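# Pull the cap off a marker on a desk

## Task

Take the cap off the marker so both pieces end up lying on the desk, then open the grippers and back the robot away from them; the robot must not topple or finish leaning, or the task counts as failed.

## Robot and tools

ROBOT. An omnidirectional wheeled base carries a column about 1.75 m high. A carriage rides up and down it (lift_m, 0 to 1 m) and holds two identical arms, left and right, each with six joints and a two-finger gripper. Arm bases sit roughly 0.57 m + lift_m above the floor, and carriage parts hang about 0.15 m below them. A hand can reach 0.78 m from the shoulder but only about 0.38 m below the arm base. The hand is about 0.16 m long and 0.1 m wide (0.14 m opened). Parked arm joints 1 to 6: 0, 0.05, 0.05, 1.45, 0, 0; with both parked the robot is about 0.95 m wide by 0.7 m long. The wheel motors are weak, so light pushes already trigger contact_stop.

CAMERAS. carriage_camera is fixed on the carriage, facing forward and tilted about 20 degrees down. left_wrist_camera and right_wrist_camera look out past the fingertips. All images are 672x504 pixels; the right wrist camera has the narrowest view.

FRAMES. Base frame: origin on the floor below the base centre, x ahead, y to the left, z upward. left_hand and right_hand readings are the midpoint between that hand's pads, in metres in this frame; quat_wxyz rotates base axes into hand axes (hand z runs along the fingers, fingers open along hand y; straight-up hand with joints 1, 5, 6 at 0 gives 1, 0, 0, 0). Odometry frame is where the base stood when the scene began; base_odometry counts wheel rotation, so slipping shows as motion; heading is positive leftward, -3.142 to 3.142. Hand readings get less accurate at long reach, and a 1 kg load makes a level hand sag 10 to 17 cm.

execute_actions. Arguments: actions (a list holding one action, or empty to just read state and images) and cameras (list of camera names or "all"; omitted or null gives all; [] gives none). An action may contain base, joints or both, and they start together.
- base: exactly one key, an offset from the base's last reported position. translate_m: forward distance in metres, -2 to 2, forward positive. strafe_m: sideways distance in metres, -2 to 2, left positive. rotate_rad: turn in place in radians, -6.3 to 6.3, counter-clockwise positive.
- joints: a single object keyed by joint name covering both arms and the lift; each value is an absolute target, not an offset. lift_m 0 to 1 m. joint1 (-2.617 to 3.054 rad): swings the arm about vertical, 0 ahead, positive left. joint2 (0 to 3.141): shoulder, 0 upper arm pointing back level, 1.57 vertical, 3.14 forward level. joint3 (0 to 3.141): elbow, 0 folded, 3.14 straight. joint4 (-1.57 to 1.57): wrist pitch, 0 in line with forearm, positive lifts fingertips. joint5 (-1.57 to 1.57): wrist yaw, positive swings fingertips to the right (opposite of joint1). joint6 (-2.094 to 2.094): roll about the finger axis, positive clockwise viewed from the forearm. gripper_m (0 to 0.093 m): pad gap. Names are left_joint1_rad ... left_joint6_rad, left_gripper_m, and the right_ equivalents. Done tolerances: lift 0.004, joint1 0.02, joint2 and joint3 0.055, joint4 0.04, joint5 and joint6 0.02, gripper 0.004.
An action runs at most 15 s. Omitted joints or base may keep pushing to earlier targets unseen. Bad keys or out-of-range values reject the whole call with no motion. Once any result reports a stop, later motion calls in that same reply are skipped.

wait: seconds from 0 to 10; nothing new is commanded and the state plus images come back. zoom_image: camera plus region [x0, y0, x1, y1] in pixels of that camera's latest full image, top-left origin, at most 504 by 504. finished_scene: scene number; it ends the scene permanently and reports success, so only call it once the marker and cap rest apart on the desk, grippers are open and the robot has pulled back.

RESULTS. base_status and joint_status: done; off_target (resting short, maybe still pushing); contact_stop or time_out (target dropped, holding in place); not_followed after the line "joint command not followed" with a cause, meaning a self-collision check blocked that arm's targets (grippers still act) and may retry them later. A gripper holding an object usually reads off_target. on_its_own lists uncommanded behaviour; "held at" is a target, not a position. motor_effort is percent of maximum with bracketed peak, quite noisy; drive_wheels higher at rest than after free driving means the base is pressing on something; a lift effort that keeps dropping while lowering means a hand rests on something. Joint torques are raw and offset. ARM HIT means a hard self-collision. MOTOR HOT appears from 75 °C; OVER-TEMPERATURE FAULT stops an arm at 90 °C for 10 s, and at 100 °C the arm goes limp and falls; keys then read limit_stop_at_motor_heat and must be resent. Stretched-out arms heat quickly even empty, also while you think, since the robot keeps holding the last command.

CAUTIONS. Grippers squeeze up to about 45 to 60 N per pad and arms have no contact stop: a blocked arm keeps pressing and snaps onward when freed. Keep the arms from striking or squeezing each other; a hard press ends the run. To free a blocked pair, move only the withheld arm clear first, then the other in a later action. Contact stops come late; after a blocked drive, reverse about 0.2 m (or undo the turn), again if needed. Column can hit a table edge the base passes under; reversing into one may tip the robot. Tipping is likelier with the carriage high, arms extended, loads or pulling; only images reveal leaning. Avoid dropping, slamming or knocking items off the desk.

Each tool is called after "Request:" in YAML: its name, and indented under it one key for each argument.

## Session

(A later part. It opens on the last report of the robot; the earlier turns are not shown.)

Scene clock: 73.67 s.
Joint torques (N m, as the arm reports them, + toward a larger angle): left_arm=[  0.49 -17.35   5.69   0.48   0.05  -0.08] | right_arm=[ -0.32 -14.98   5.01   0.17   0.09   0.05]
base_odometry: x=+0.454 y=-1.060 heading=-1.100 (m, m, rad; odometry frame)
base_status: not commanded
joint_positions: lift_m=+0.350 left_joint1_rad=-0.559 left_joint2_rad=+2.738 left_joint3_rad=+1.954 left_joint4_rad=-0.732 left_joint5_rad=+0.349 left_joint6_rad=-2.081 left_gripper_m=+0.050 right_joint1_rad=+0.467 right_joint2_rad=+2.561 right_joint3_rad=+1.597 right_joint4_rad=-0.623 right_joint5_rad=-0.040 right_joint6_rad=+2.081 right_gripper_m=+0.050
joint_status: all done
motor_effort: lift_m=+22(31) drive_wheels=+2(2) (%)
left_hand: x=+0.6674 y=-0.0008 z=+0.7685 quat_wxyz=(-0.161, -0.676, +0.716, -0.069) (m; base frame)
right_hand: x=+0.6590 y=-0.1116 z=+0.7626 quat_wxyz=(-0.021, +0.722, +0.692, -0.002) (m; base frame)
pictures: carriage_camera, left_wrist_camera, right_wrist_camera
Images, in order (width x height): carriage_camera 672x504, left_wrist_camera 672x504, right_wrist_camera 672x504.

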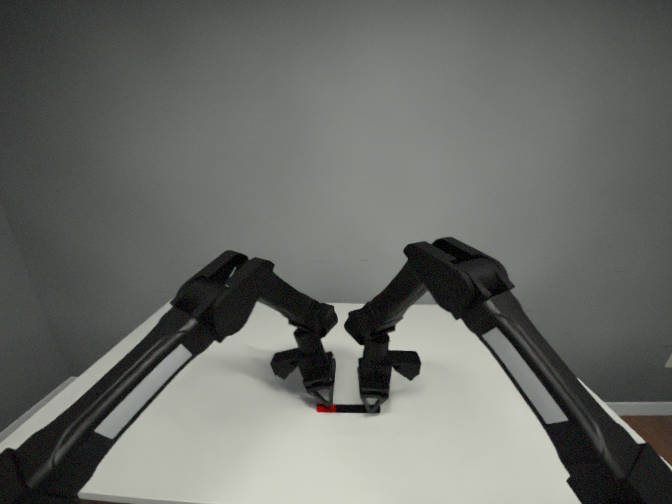

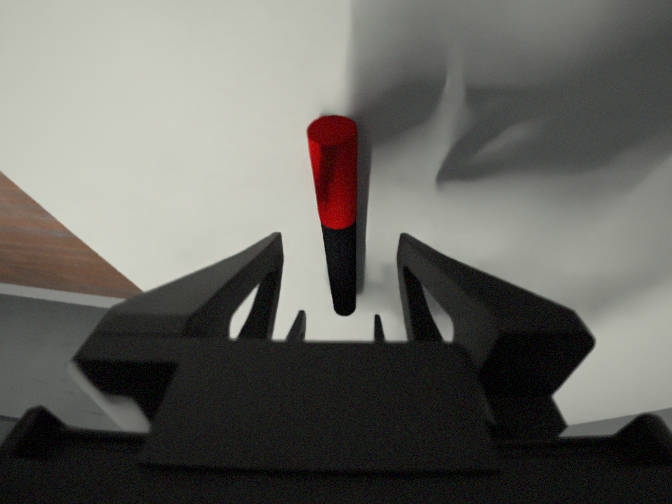

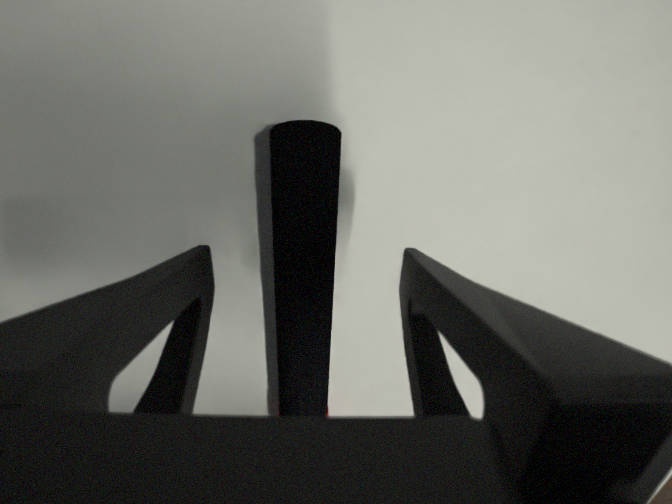

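Shift the left slightly outward while lowering.

Request:
execute_actions:
  actions:
    - {"joints":{"left_joint1_rad":-0.525,"left_joint4_rad":-0.76,"lift_m":0.329}}

Scene clock: 77.40 s.
Joint torques (N m, as the arm reports them, + toward a larger angle): left_arm=[ -0.04 -17.01   5.71   0.21   0.06  -0.08] | right_arm=[ -0.51 -14.96   5.08   0.21   0.1    0.05]
base_odometry: x=+0.454 y=-1.060 heading=-1.100 (m, m, rad; odometry frame)
base_status: not commanded
joint_positions: lift_m=+0.329 left_joint1_rad=-0.528 left_joint2_rad=+2.735 left_joint3_rad=+1.954 left_joint4_rad=-0.752 left_joint5_rad=+0.349 left_joint6_rad=-2.081 left_gripper_m=+0.050 right_joint1_rad=+0.467 right_joint2_rad=+2.562 right_joint3_rad=+1.597 right_joint4_rad=-0.622 right_joint5_rad=-0.040 right_joint6_rad=+2.081 right_gripper_m=+0.050
joint_status: all done
motor_effort: lift_m=+25(25) drive_wheels=+2(2) (%)
left_hand: x=+0.6735 y=+0.0132 z=+0.7487 quat_wxyz=(-0.163, -0.688, +0.705, -0.064) (m; base frame)
right_hand: x=+0.6589 y=-0.1117 z=+0.7412 quat_wxyz=(-0.021, +0.722, +0.691, -0.002) (m; base frame)
pictures: carriage_camera, left_wrist_camera, right_wrist_camera
Images, in order (width x height): carriage_camera 672x504, left_wrist_camera 672x504, right_wrist_camera 672x504.

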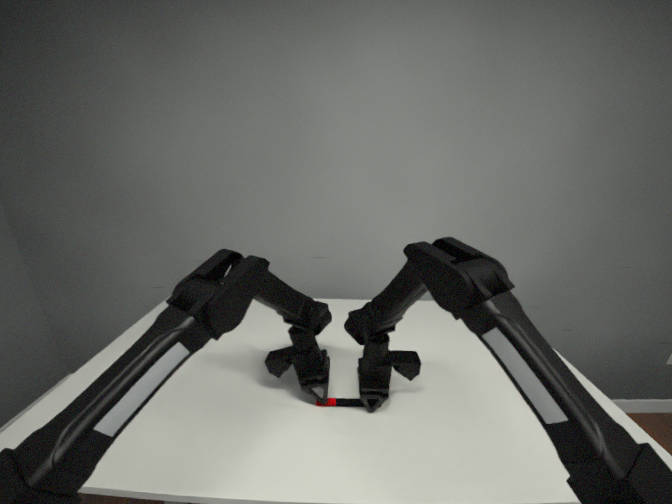

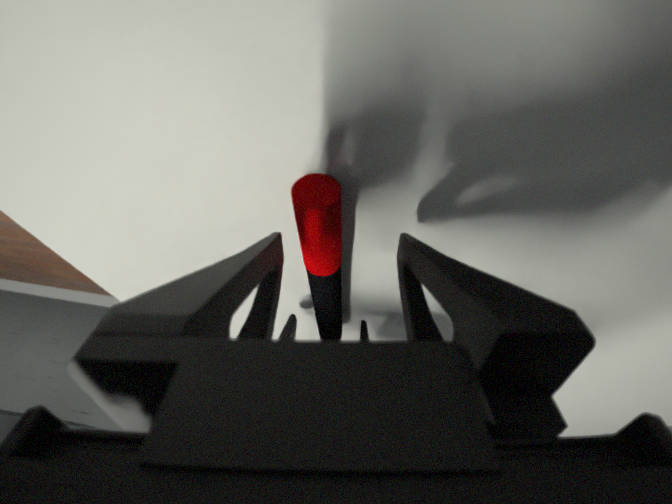

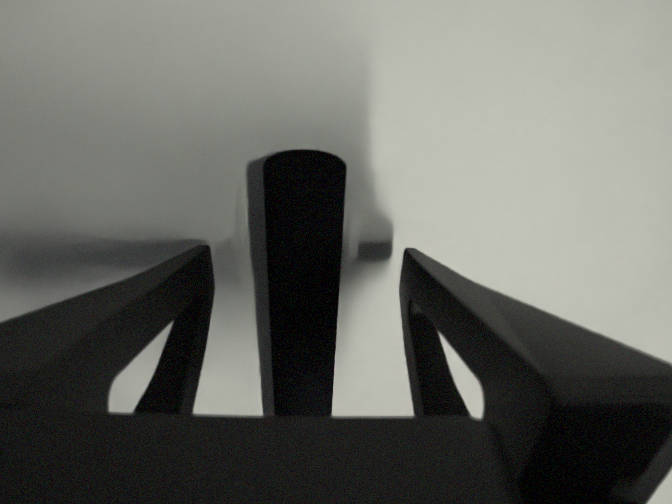

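Request:
execute_actions:
  actions:
    - {"joints":{"left_joint2_rad":2.77,"left_joint1_rad":-0.535,"right_gripper_m":0.0}}
  cameras: ["carriage_camera","left_wrist_camera"]

Request:
execute_actions:
  actions:
    - {"joints":{"left_gripper_m":0.0}}

Scene clock: 81.13 s.
Joint torques (N m, as the arm reports them, + toward a larger angle): left_arm=[ -0.7  -15.38   5.58   0.17   0.06  -0.09] | right_arm=[ -0.34 -15.02   5.12   0.23   0.08   0.02]
base_odometry: x=+0.454 y=-1.060 heading=-1.100 (m, m, rad; odometry frame)
base_status: not commanded
joint_positions: lift_m=+0.329 left_joint1_rad=-0.528 left_joint2_rad=+2.756 left_joint3_rad=+1.954 left_joint4_rad=-0.752 left_joint5_rad=+0.349 left_joint6_rad=-2.081 left_gripper_m=+0.050 right_joint1_rad=+0.467 right_joint2_rad=+2.562 right_joint3_rad=+1.597 right_joint4_rad=-0.622 right_joint5_rad=-0.040 right_joint6_rad=+2.081 right_gripper_m=+0.016
joint_status: right_gripper_m off_target (ended at +0.016, target +0.000); the others done
motor_effort: lift_m=+25(27) drive_wheels=+3(3) (%)
left_hand: x=+0.6688 y=+0.0160 z=+0.7391 quat_wxyz=(-0.165, -0.689, +0.703, -0.054) (m; base frame)
right_hand: x=+0.6589 y=-0.1117 z=+0.7412 quat_wxyz=(-0.021, +0.722, +0.691, -0.002) (m; base frame)
pictures: carriage_camera, left_wrist_camera
Images, in order (width x height): carriage_camera 672x504, left_wrist_camera 672x504.

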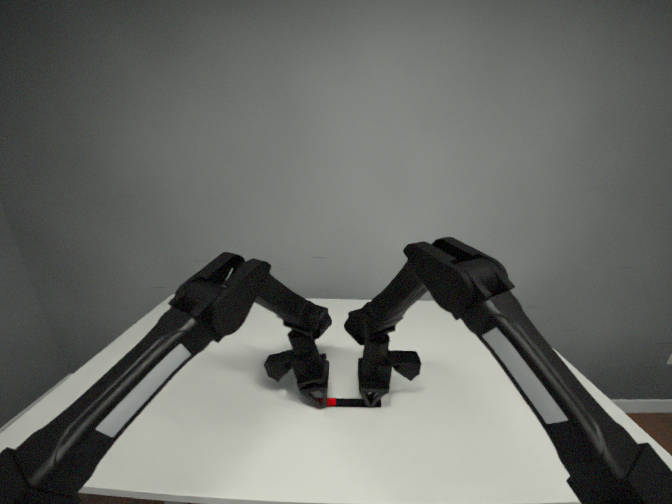

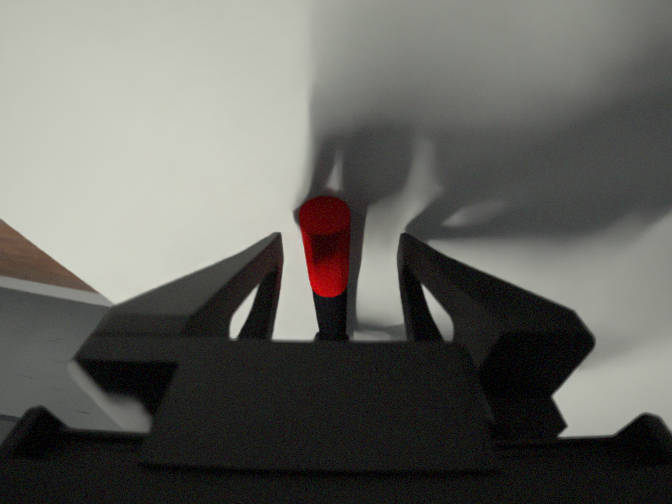

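Scene clock: 81.73 s.
Joint torques (N m, as the arm reports them, + toward a larger angle): left_arm=[ -0.69 -15.53   5.54   0.22   0.02  -0.08] | right_arm=[ -0.45 -15.05   5.21   0.18   0.07   0.04]
base_odometry: x=+0.454 y=-1.060 heading=-1.100 (m, m, rad; odometry frame)
base_status: not commanded
joint_positions: lift_m=+0.329 left_joint1_rad=-0.528 left_joint2_rad=+2.756 left_joint3_rad=+1.954 left_joint4_rad=-0.760 left_joint5_rad=+0.352 left_joint6_rad=-2.081 left_gripper_m=+0.018 right_joint1_rad=+0.467 right_joint2_rad=+2.562 right_joint3_rad=+1.597 right_joint4_rad=-0.620 right_joint5_rad=-0.037 right_joint6_rad=+2.086 right_gripper_m=+0.016
joint_status: left_gripper_m off_target (ended at +0.018, target +0.000)
motor_effort: lift_m=+26(25) drive_wheels=+3(3) (%)
left_hand: x=+0.6670 y=+0.0166 z=+0.7392 quat_wxyz=(-0.168, -0.690, +0.703, -0.050) (m; base frame)
right_hand: x=+0.6596 y=-0.1117 z=+0.7412 quat_wxyz=(-0.020, +0.724, +0.690, -0.001) (m; base frame)
pictures: carriage_camera, left_wrist_camera, right_wrist_camera
Images, in order (width x height): carriage_camera 672x504, left_wrist_camera 672x504, right_wrist_camera 672x504.

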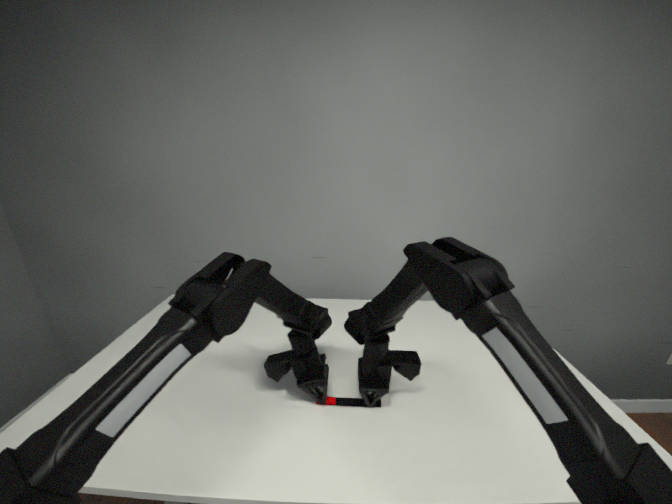

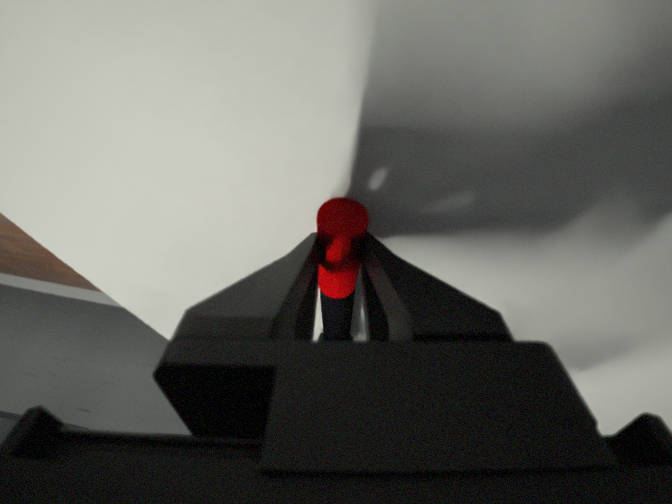

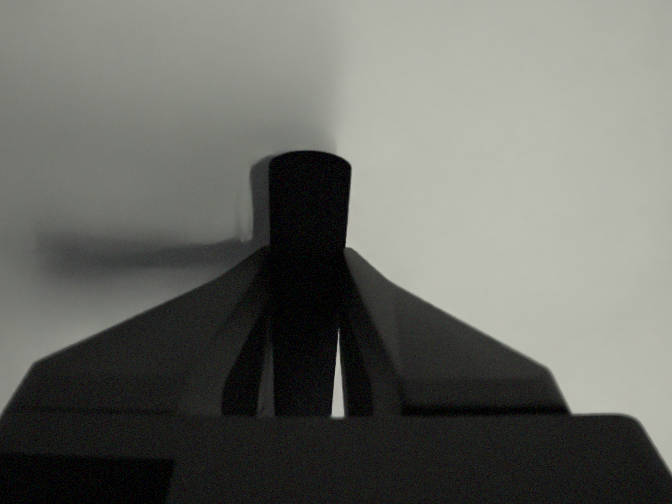

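Request:
execute_actions:
  actions:
    - {"joints":{"lift_m":0.334,"left_joint1_rad":-0.44,"right_joint1_rad":0.37}}

Scene clock: 84.40 s.
Joint torques (N m, as the arm reports them, + toward a larger angle): left_arm=[ -0.8  -15.74   5.58   0.11   0.02  -0.08] | right_arm=[ -0.19 -14.8    5.25   0.15   0.14   0.  ]
base_odometry: x=+0.454 y=-1.060 heading=-1.100 (m, m, rad; odometry frame)
base_status: not commanded
joint_positions: lift_m=+0.334 left_joint1_rad=-0.430 left_joint2_rad=+2.759 left_joint3_rad=+1.954 left_joint4_rad=-0.750 left_joint5_rad=+0.352 left_joint6_rad=-2.082 left_gripper_m=+0.018 right_joint1_rad=+0.362 right_joint2_rad=+2.559 right_joint3_rad=+1.597 right_joint4_rad=-0.617 right_joint5_rad=-0.044 right_joint6_rad=+2.086 right_gripper_m=+0.016
joint_status: all done
motor_effort: lift_m=+26(32) drive_wheels=+3(3) (%)
left_hand: x=+0.6951 y=+0.0547 z=+0.7422 quat_wxyz=(-0.164, -0.723, +0.669, -0.062) (m; base frame)
right_hand: x=+0.6793 y=-0.1511 z=+0.7467 quat_wxyz=(-0.022, +0.759, +0.650, +0.004) (m; base frame)
pictures: carriage_camera, left_wrist_camera, right_wrist_camera
Images, in order (width x height): carriage_camera 672x504, left_wrist_camera 672x504, right_wrist_camera 672x504.

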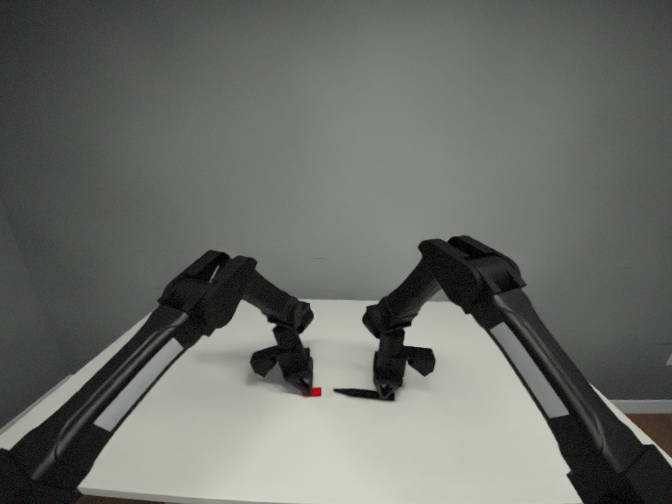

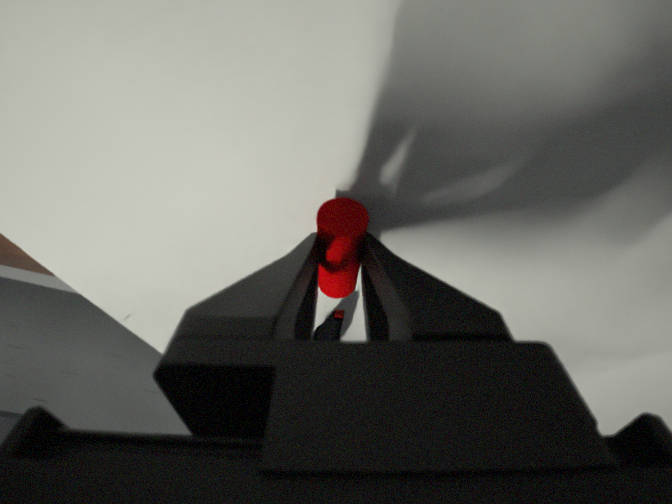

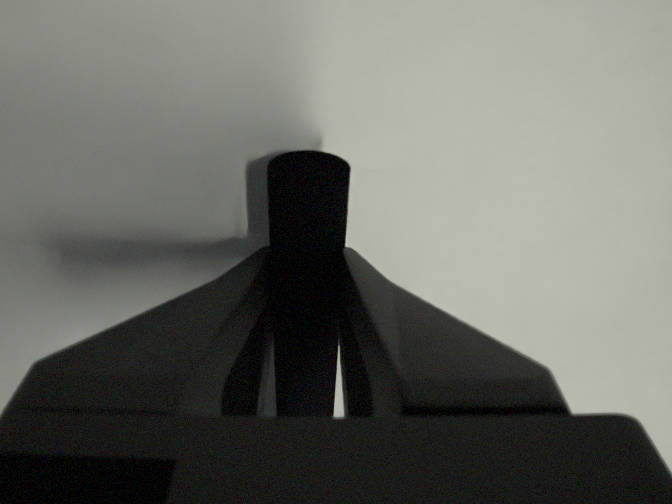

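Request:
execute_actions:
  actions:
    - {"joints":{"lift_m":0.33}}
  cameras: []

Request:
execute_actions:
  actions:
    - {"joints":{"left_gripper_m":0.06,"right_gripper_m":0.06}}
  cameras: []

Request:
execute_actions:
  actions:
    - {"joints":{"lift_m":0.4}}
  cameras: []

Request:
execute_actions:
  actions:
    - {"base":{"translate_m":-0.4},"joints":{"left_joint1_rad":0,"right_joint1_rad":0,"left_joint2_rad":1,"right_joint2_rad":1,"left_joint3_rad":0.6,"right_joint3_rad":0.6}}
  cameras: ["carriage_camera"]

Request:
finished_scene:
  scene: 1

Scene clock: 90.50 s.
Joint torques (N m, as the arm reports them, + toward a larger angle): left_arm=[ -0.8  -15.71   5.48   0.12  -0.02  -0.08] | right_arm=[  0.04 -14.91   5.22   0.13   0.08  -0.02]
base_odometry: x=+0.454 y=-1.060 heading=-1.100 (m, m, rad; odometry frame)
base_status: not commanded
joint_positions: lift_m=+0.330 left_joint1_rad=-0.430 left_joint2_rad=+2.758 left_joint3_rad=+1.954 left_joint4_rad=-0.752 left_joint5_rad=+0.355 left_joint6_rad=-2.082 left_gripper_m=+0.018 right_joint1_rad=+0.362 right_joint2_rad=+2.559 right_joint3_rad=+1.597 right_joint4_rad=-0.617 right_joint5_rad=-0.044 right_joint6_rad=+2.086 right_gripper_m=+0.016
joint_status: all done
motor_effort: lift_m=+20(15) drive_wheels=+3(3) (%)
left_hand: x=+0.6946 y=+0.0543 z=+0.7394 quat_wxyz=(-0.166, -0.723, +0.668, -0.062) (m; base frame)
right_hand: x=+0.6791 y=-0.1512 z=+0.7433 quat_wxyz=(-0.022, +0.759, +0.650, +0.003) (m; base frame)
pictures: none
No camera images: the call's "cameras" was empty. Leave "cameras" out to get every camera's image.

Scene clock: 91.13 s.
Joint torques (N m, as the arm reports them, + toward a larger angle): left_arm=[ -0.84 -15.72   5.5    0.12  -0.01  -0.07] | right_arm=[  0.1  -14.81   5.26   0.13   0.14  -0.01]
base_odometry: x=+0.454 y=-1.060 heading=-1.100 (m, m, rad; odometry frame)
base_status: not commanded
joint_positions: lift_m=+0.330 left_joint1_rad=-0.430 left_joint2_rad=+2.758 left_joint3_rad=+1.954 left_joint4_rad=-0.752 left_joint5_rad=+0.355 left_joint6_rad=-2.082 left_gripper_m=+0.060 right_joint1_rad=+0.362 right_joint2_rad=+2.559 right_joint3_rad=+1.597 right_joint4_rad=-0.617 right_joint5_rad=-0.044 right_joint6_rad=+2.086 right_gripper_m=+0.060
joint_status: all done
motor_effort: lift_m=+25(23) drive_wheels=+3(3) (%)
left_hand: x=+0.6946 y=+0.0543 z=+0.7394 quat_wxyz=(-0.166, -0.723, +0.668, -0.062) (m; base frame)
right_hand: x=+0.6791 y=-0.1512 z=+0.7433 quat_wxyz=(-0.022, +0.759, +0.650, +0.003) (m; base frame)
pictures: none
No camera images: the call's "cameras" was empty. Leave "cameras" out to get every camera's image.

Scene clock: 91.93 s.
Joint torques (N m, as the arm reports them, + toward a larger angle): left_arm=[ -0.79 -16.08   5.45   0.15   0.01  -0.07] | right_arm=[  0.08 -14.25   5.15   0.14   0.1    0.  ]
base_odometry: x=+0.454 y=-1.060 heading=-1.100 (m, m, rad; odometry frame)
base_status: not commanded
joint_positions: lift_m=+0.400 left_joint1_rad=-0.430 left_joint2_rad=+2.763 left_joint3_rad=+1.954 left_joint4_rad=-0.754 left_joint5_rad=+0.354 left_joint6_rad=-2.082 left_gripper_m=+0.060 right_joint1_rad=+0.362 right_joint2_rad=+2.551 right_joint3_rad=+1.597 right_joint4_rad=-0.618 right_joint5_rad=-0.044 right_joint6_rad=+2.086 right_gripper_m=+0.060
joint_status: all done
motor_effort: lift_m=+27(39) drive_wheels=+3(3) (%)
left_hand: x=+0.6929 y=+0.0554 z=+0.8063 quat_wxyz=(-0.166, -0.723, +0.668, -0.058) (m; base frame)
right_hand: x=+0.6809 y=-0.1505 z=+0.8160 quat_wxyz=(-0.021, +0.759, +0.650, +0.007) (m; base frame)
pictures: none
No camera images: the call's "cameras" was empty. Leave "cameras" out to get every camera's image.

Scene clock: 94.87 s.
Joint torques (N m, as the arm reports them, + toward a larger angle): left_arm=[-0.74 -2.97  6.43  1.16  0.08 -0.05] | right_arm=[ 0.05 -2.6   6.32  1.27  0.08 -0.05]
base_odometry: x=+0.273 y=-0.703 heading=-1.100 (m, m, rad; odometry frame)
base_status: done
joint_positions: lift_m=+0.400 left_joint1_rad=+0.008 left_joint2_rad=+1.009 left_joint3_rad=+0.615 left_joint4_rad=-0.757 left_joint5_rad=+0.346 left_joint6_rad=-2.082 left_gripper_m=+0.060 right_joint1_rad=-0.008 right_joint2_rad=+1.003 right_joint3_rad=+0.611 right_joint4_rad=-0.614 right_joint5_rad=-0.037 right_joint6_rad=+2.086 right_gripper_m=+0.060
joint_status: all done
motor_effort: lift_m=+30(25) drive_wheels=-3(39) (%)
left_hand: x=+0.5069 y=+0.2532 z=+1.0495 quat_wxyz=(-0.040, -0.815, +0.515, -0.262) (m; base frame)
right_hand: x=+0.5408 y=-0.3053 z=+1.0566 quat_wxyz=(+0.126, +0.829, +0.485, +0.249) (m; base frame)
pictures: carriage_camera
Images, in order (width x height): carriage_camera 672x504.

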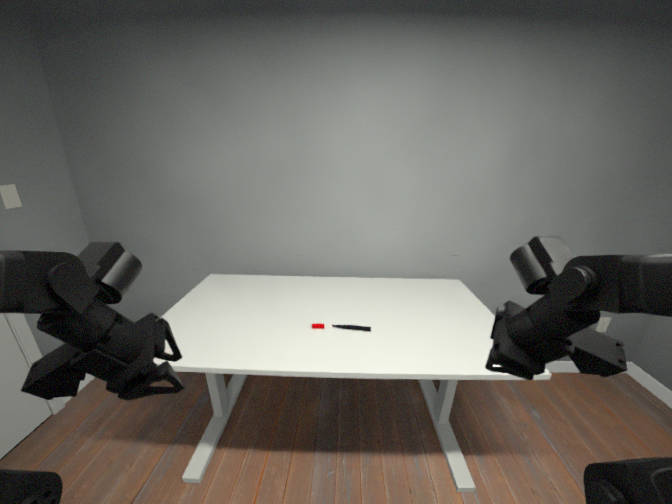

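The scene is finished: the task was done.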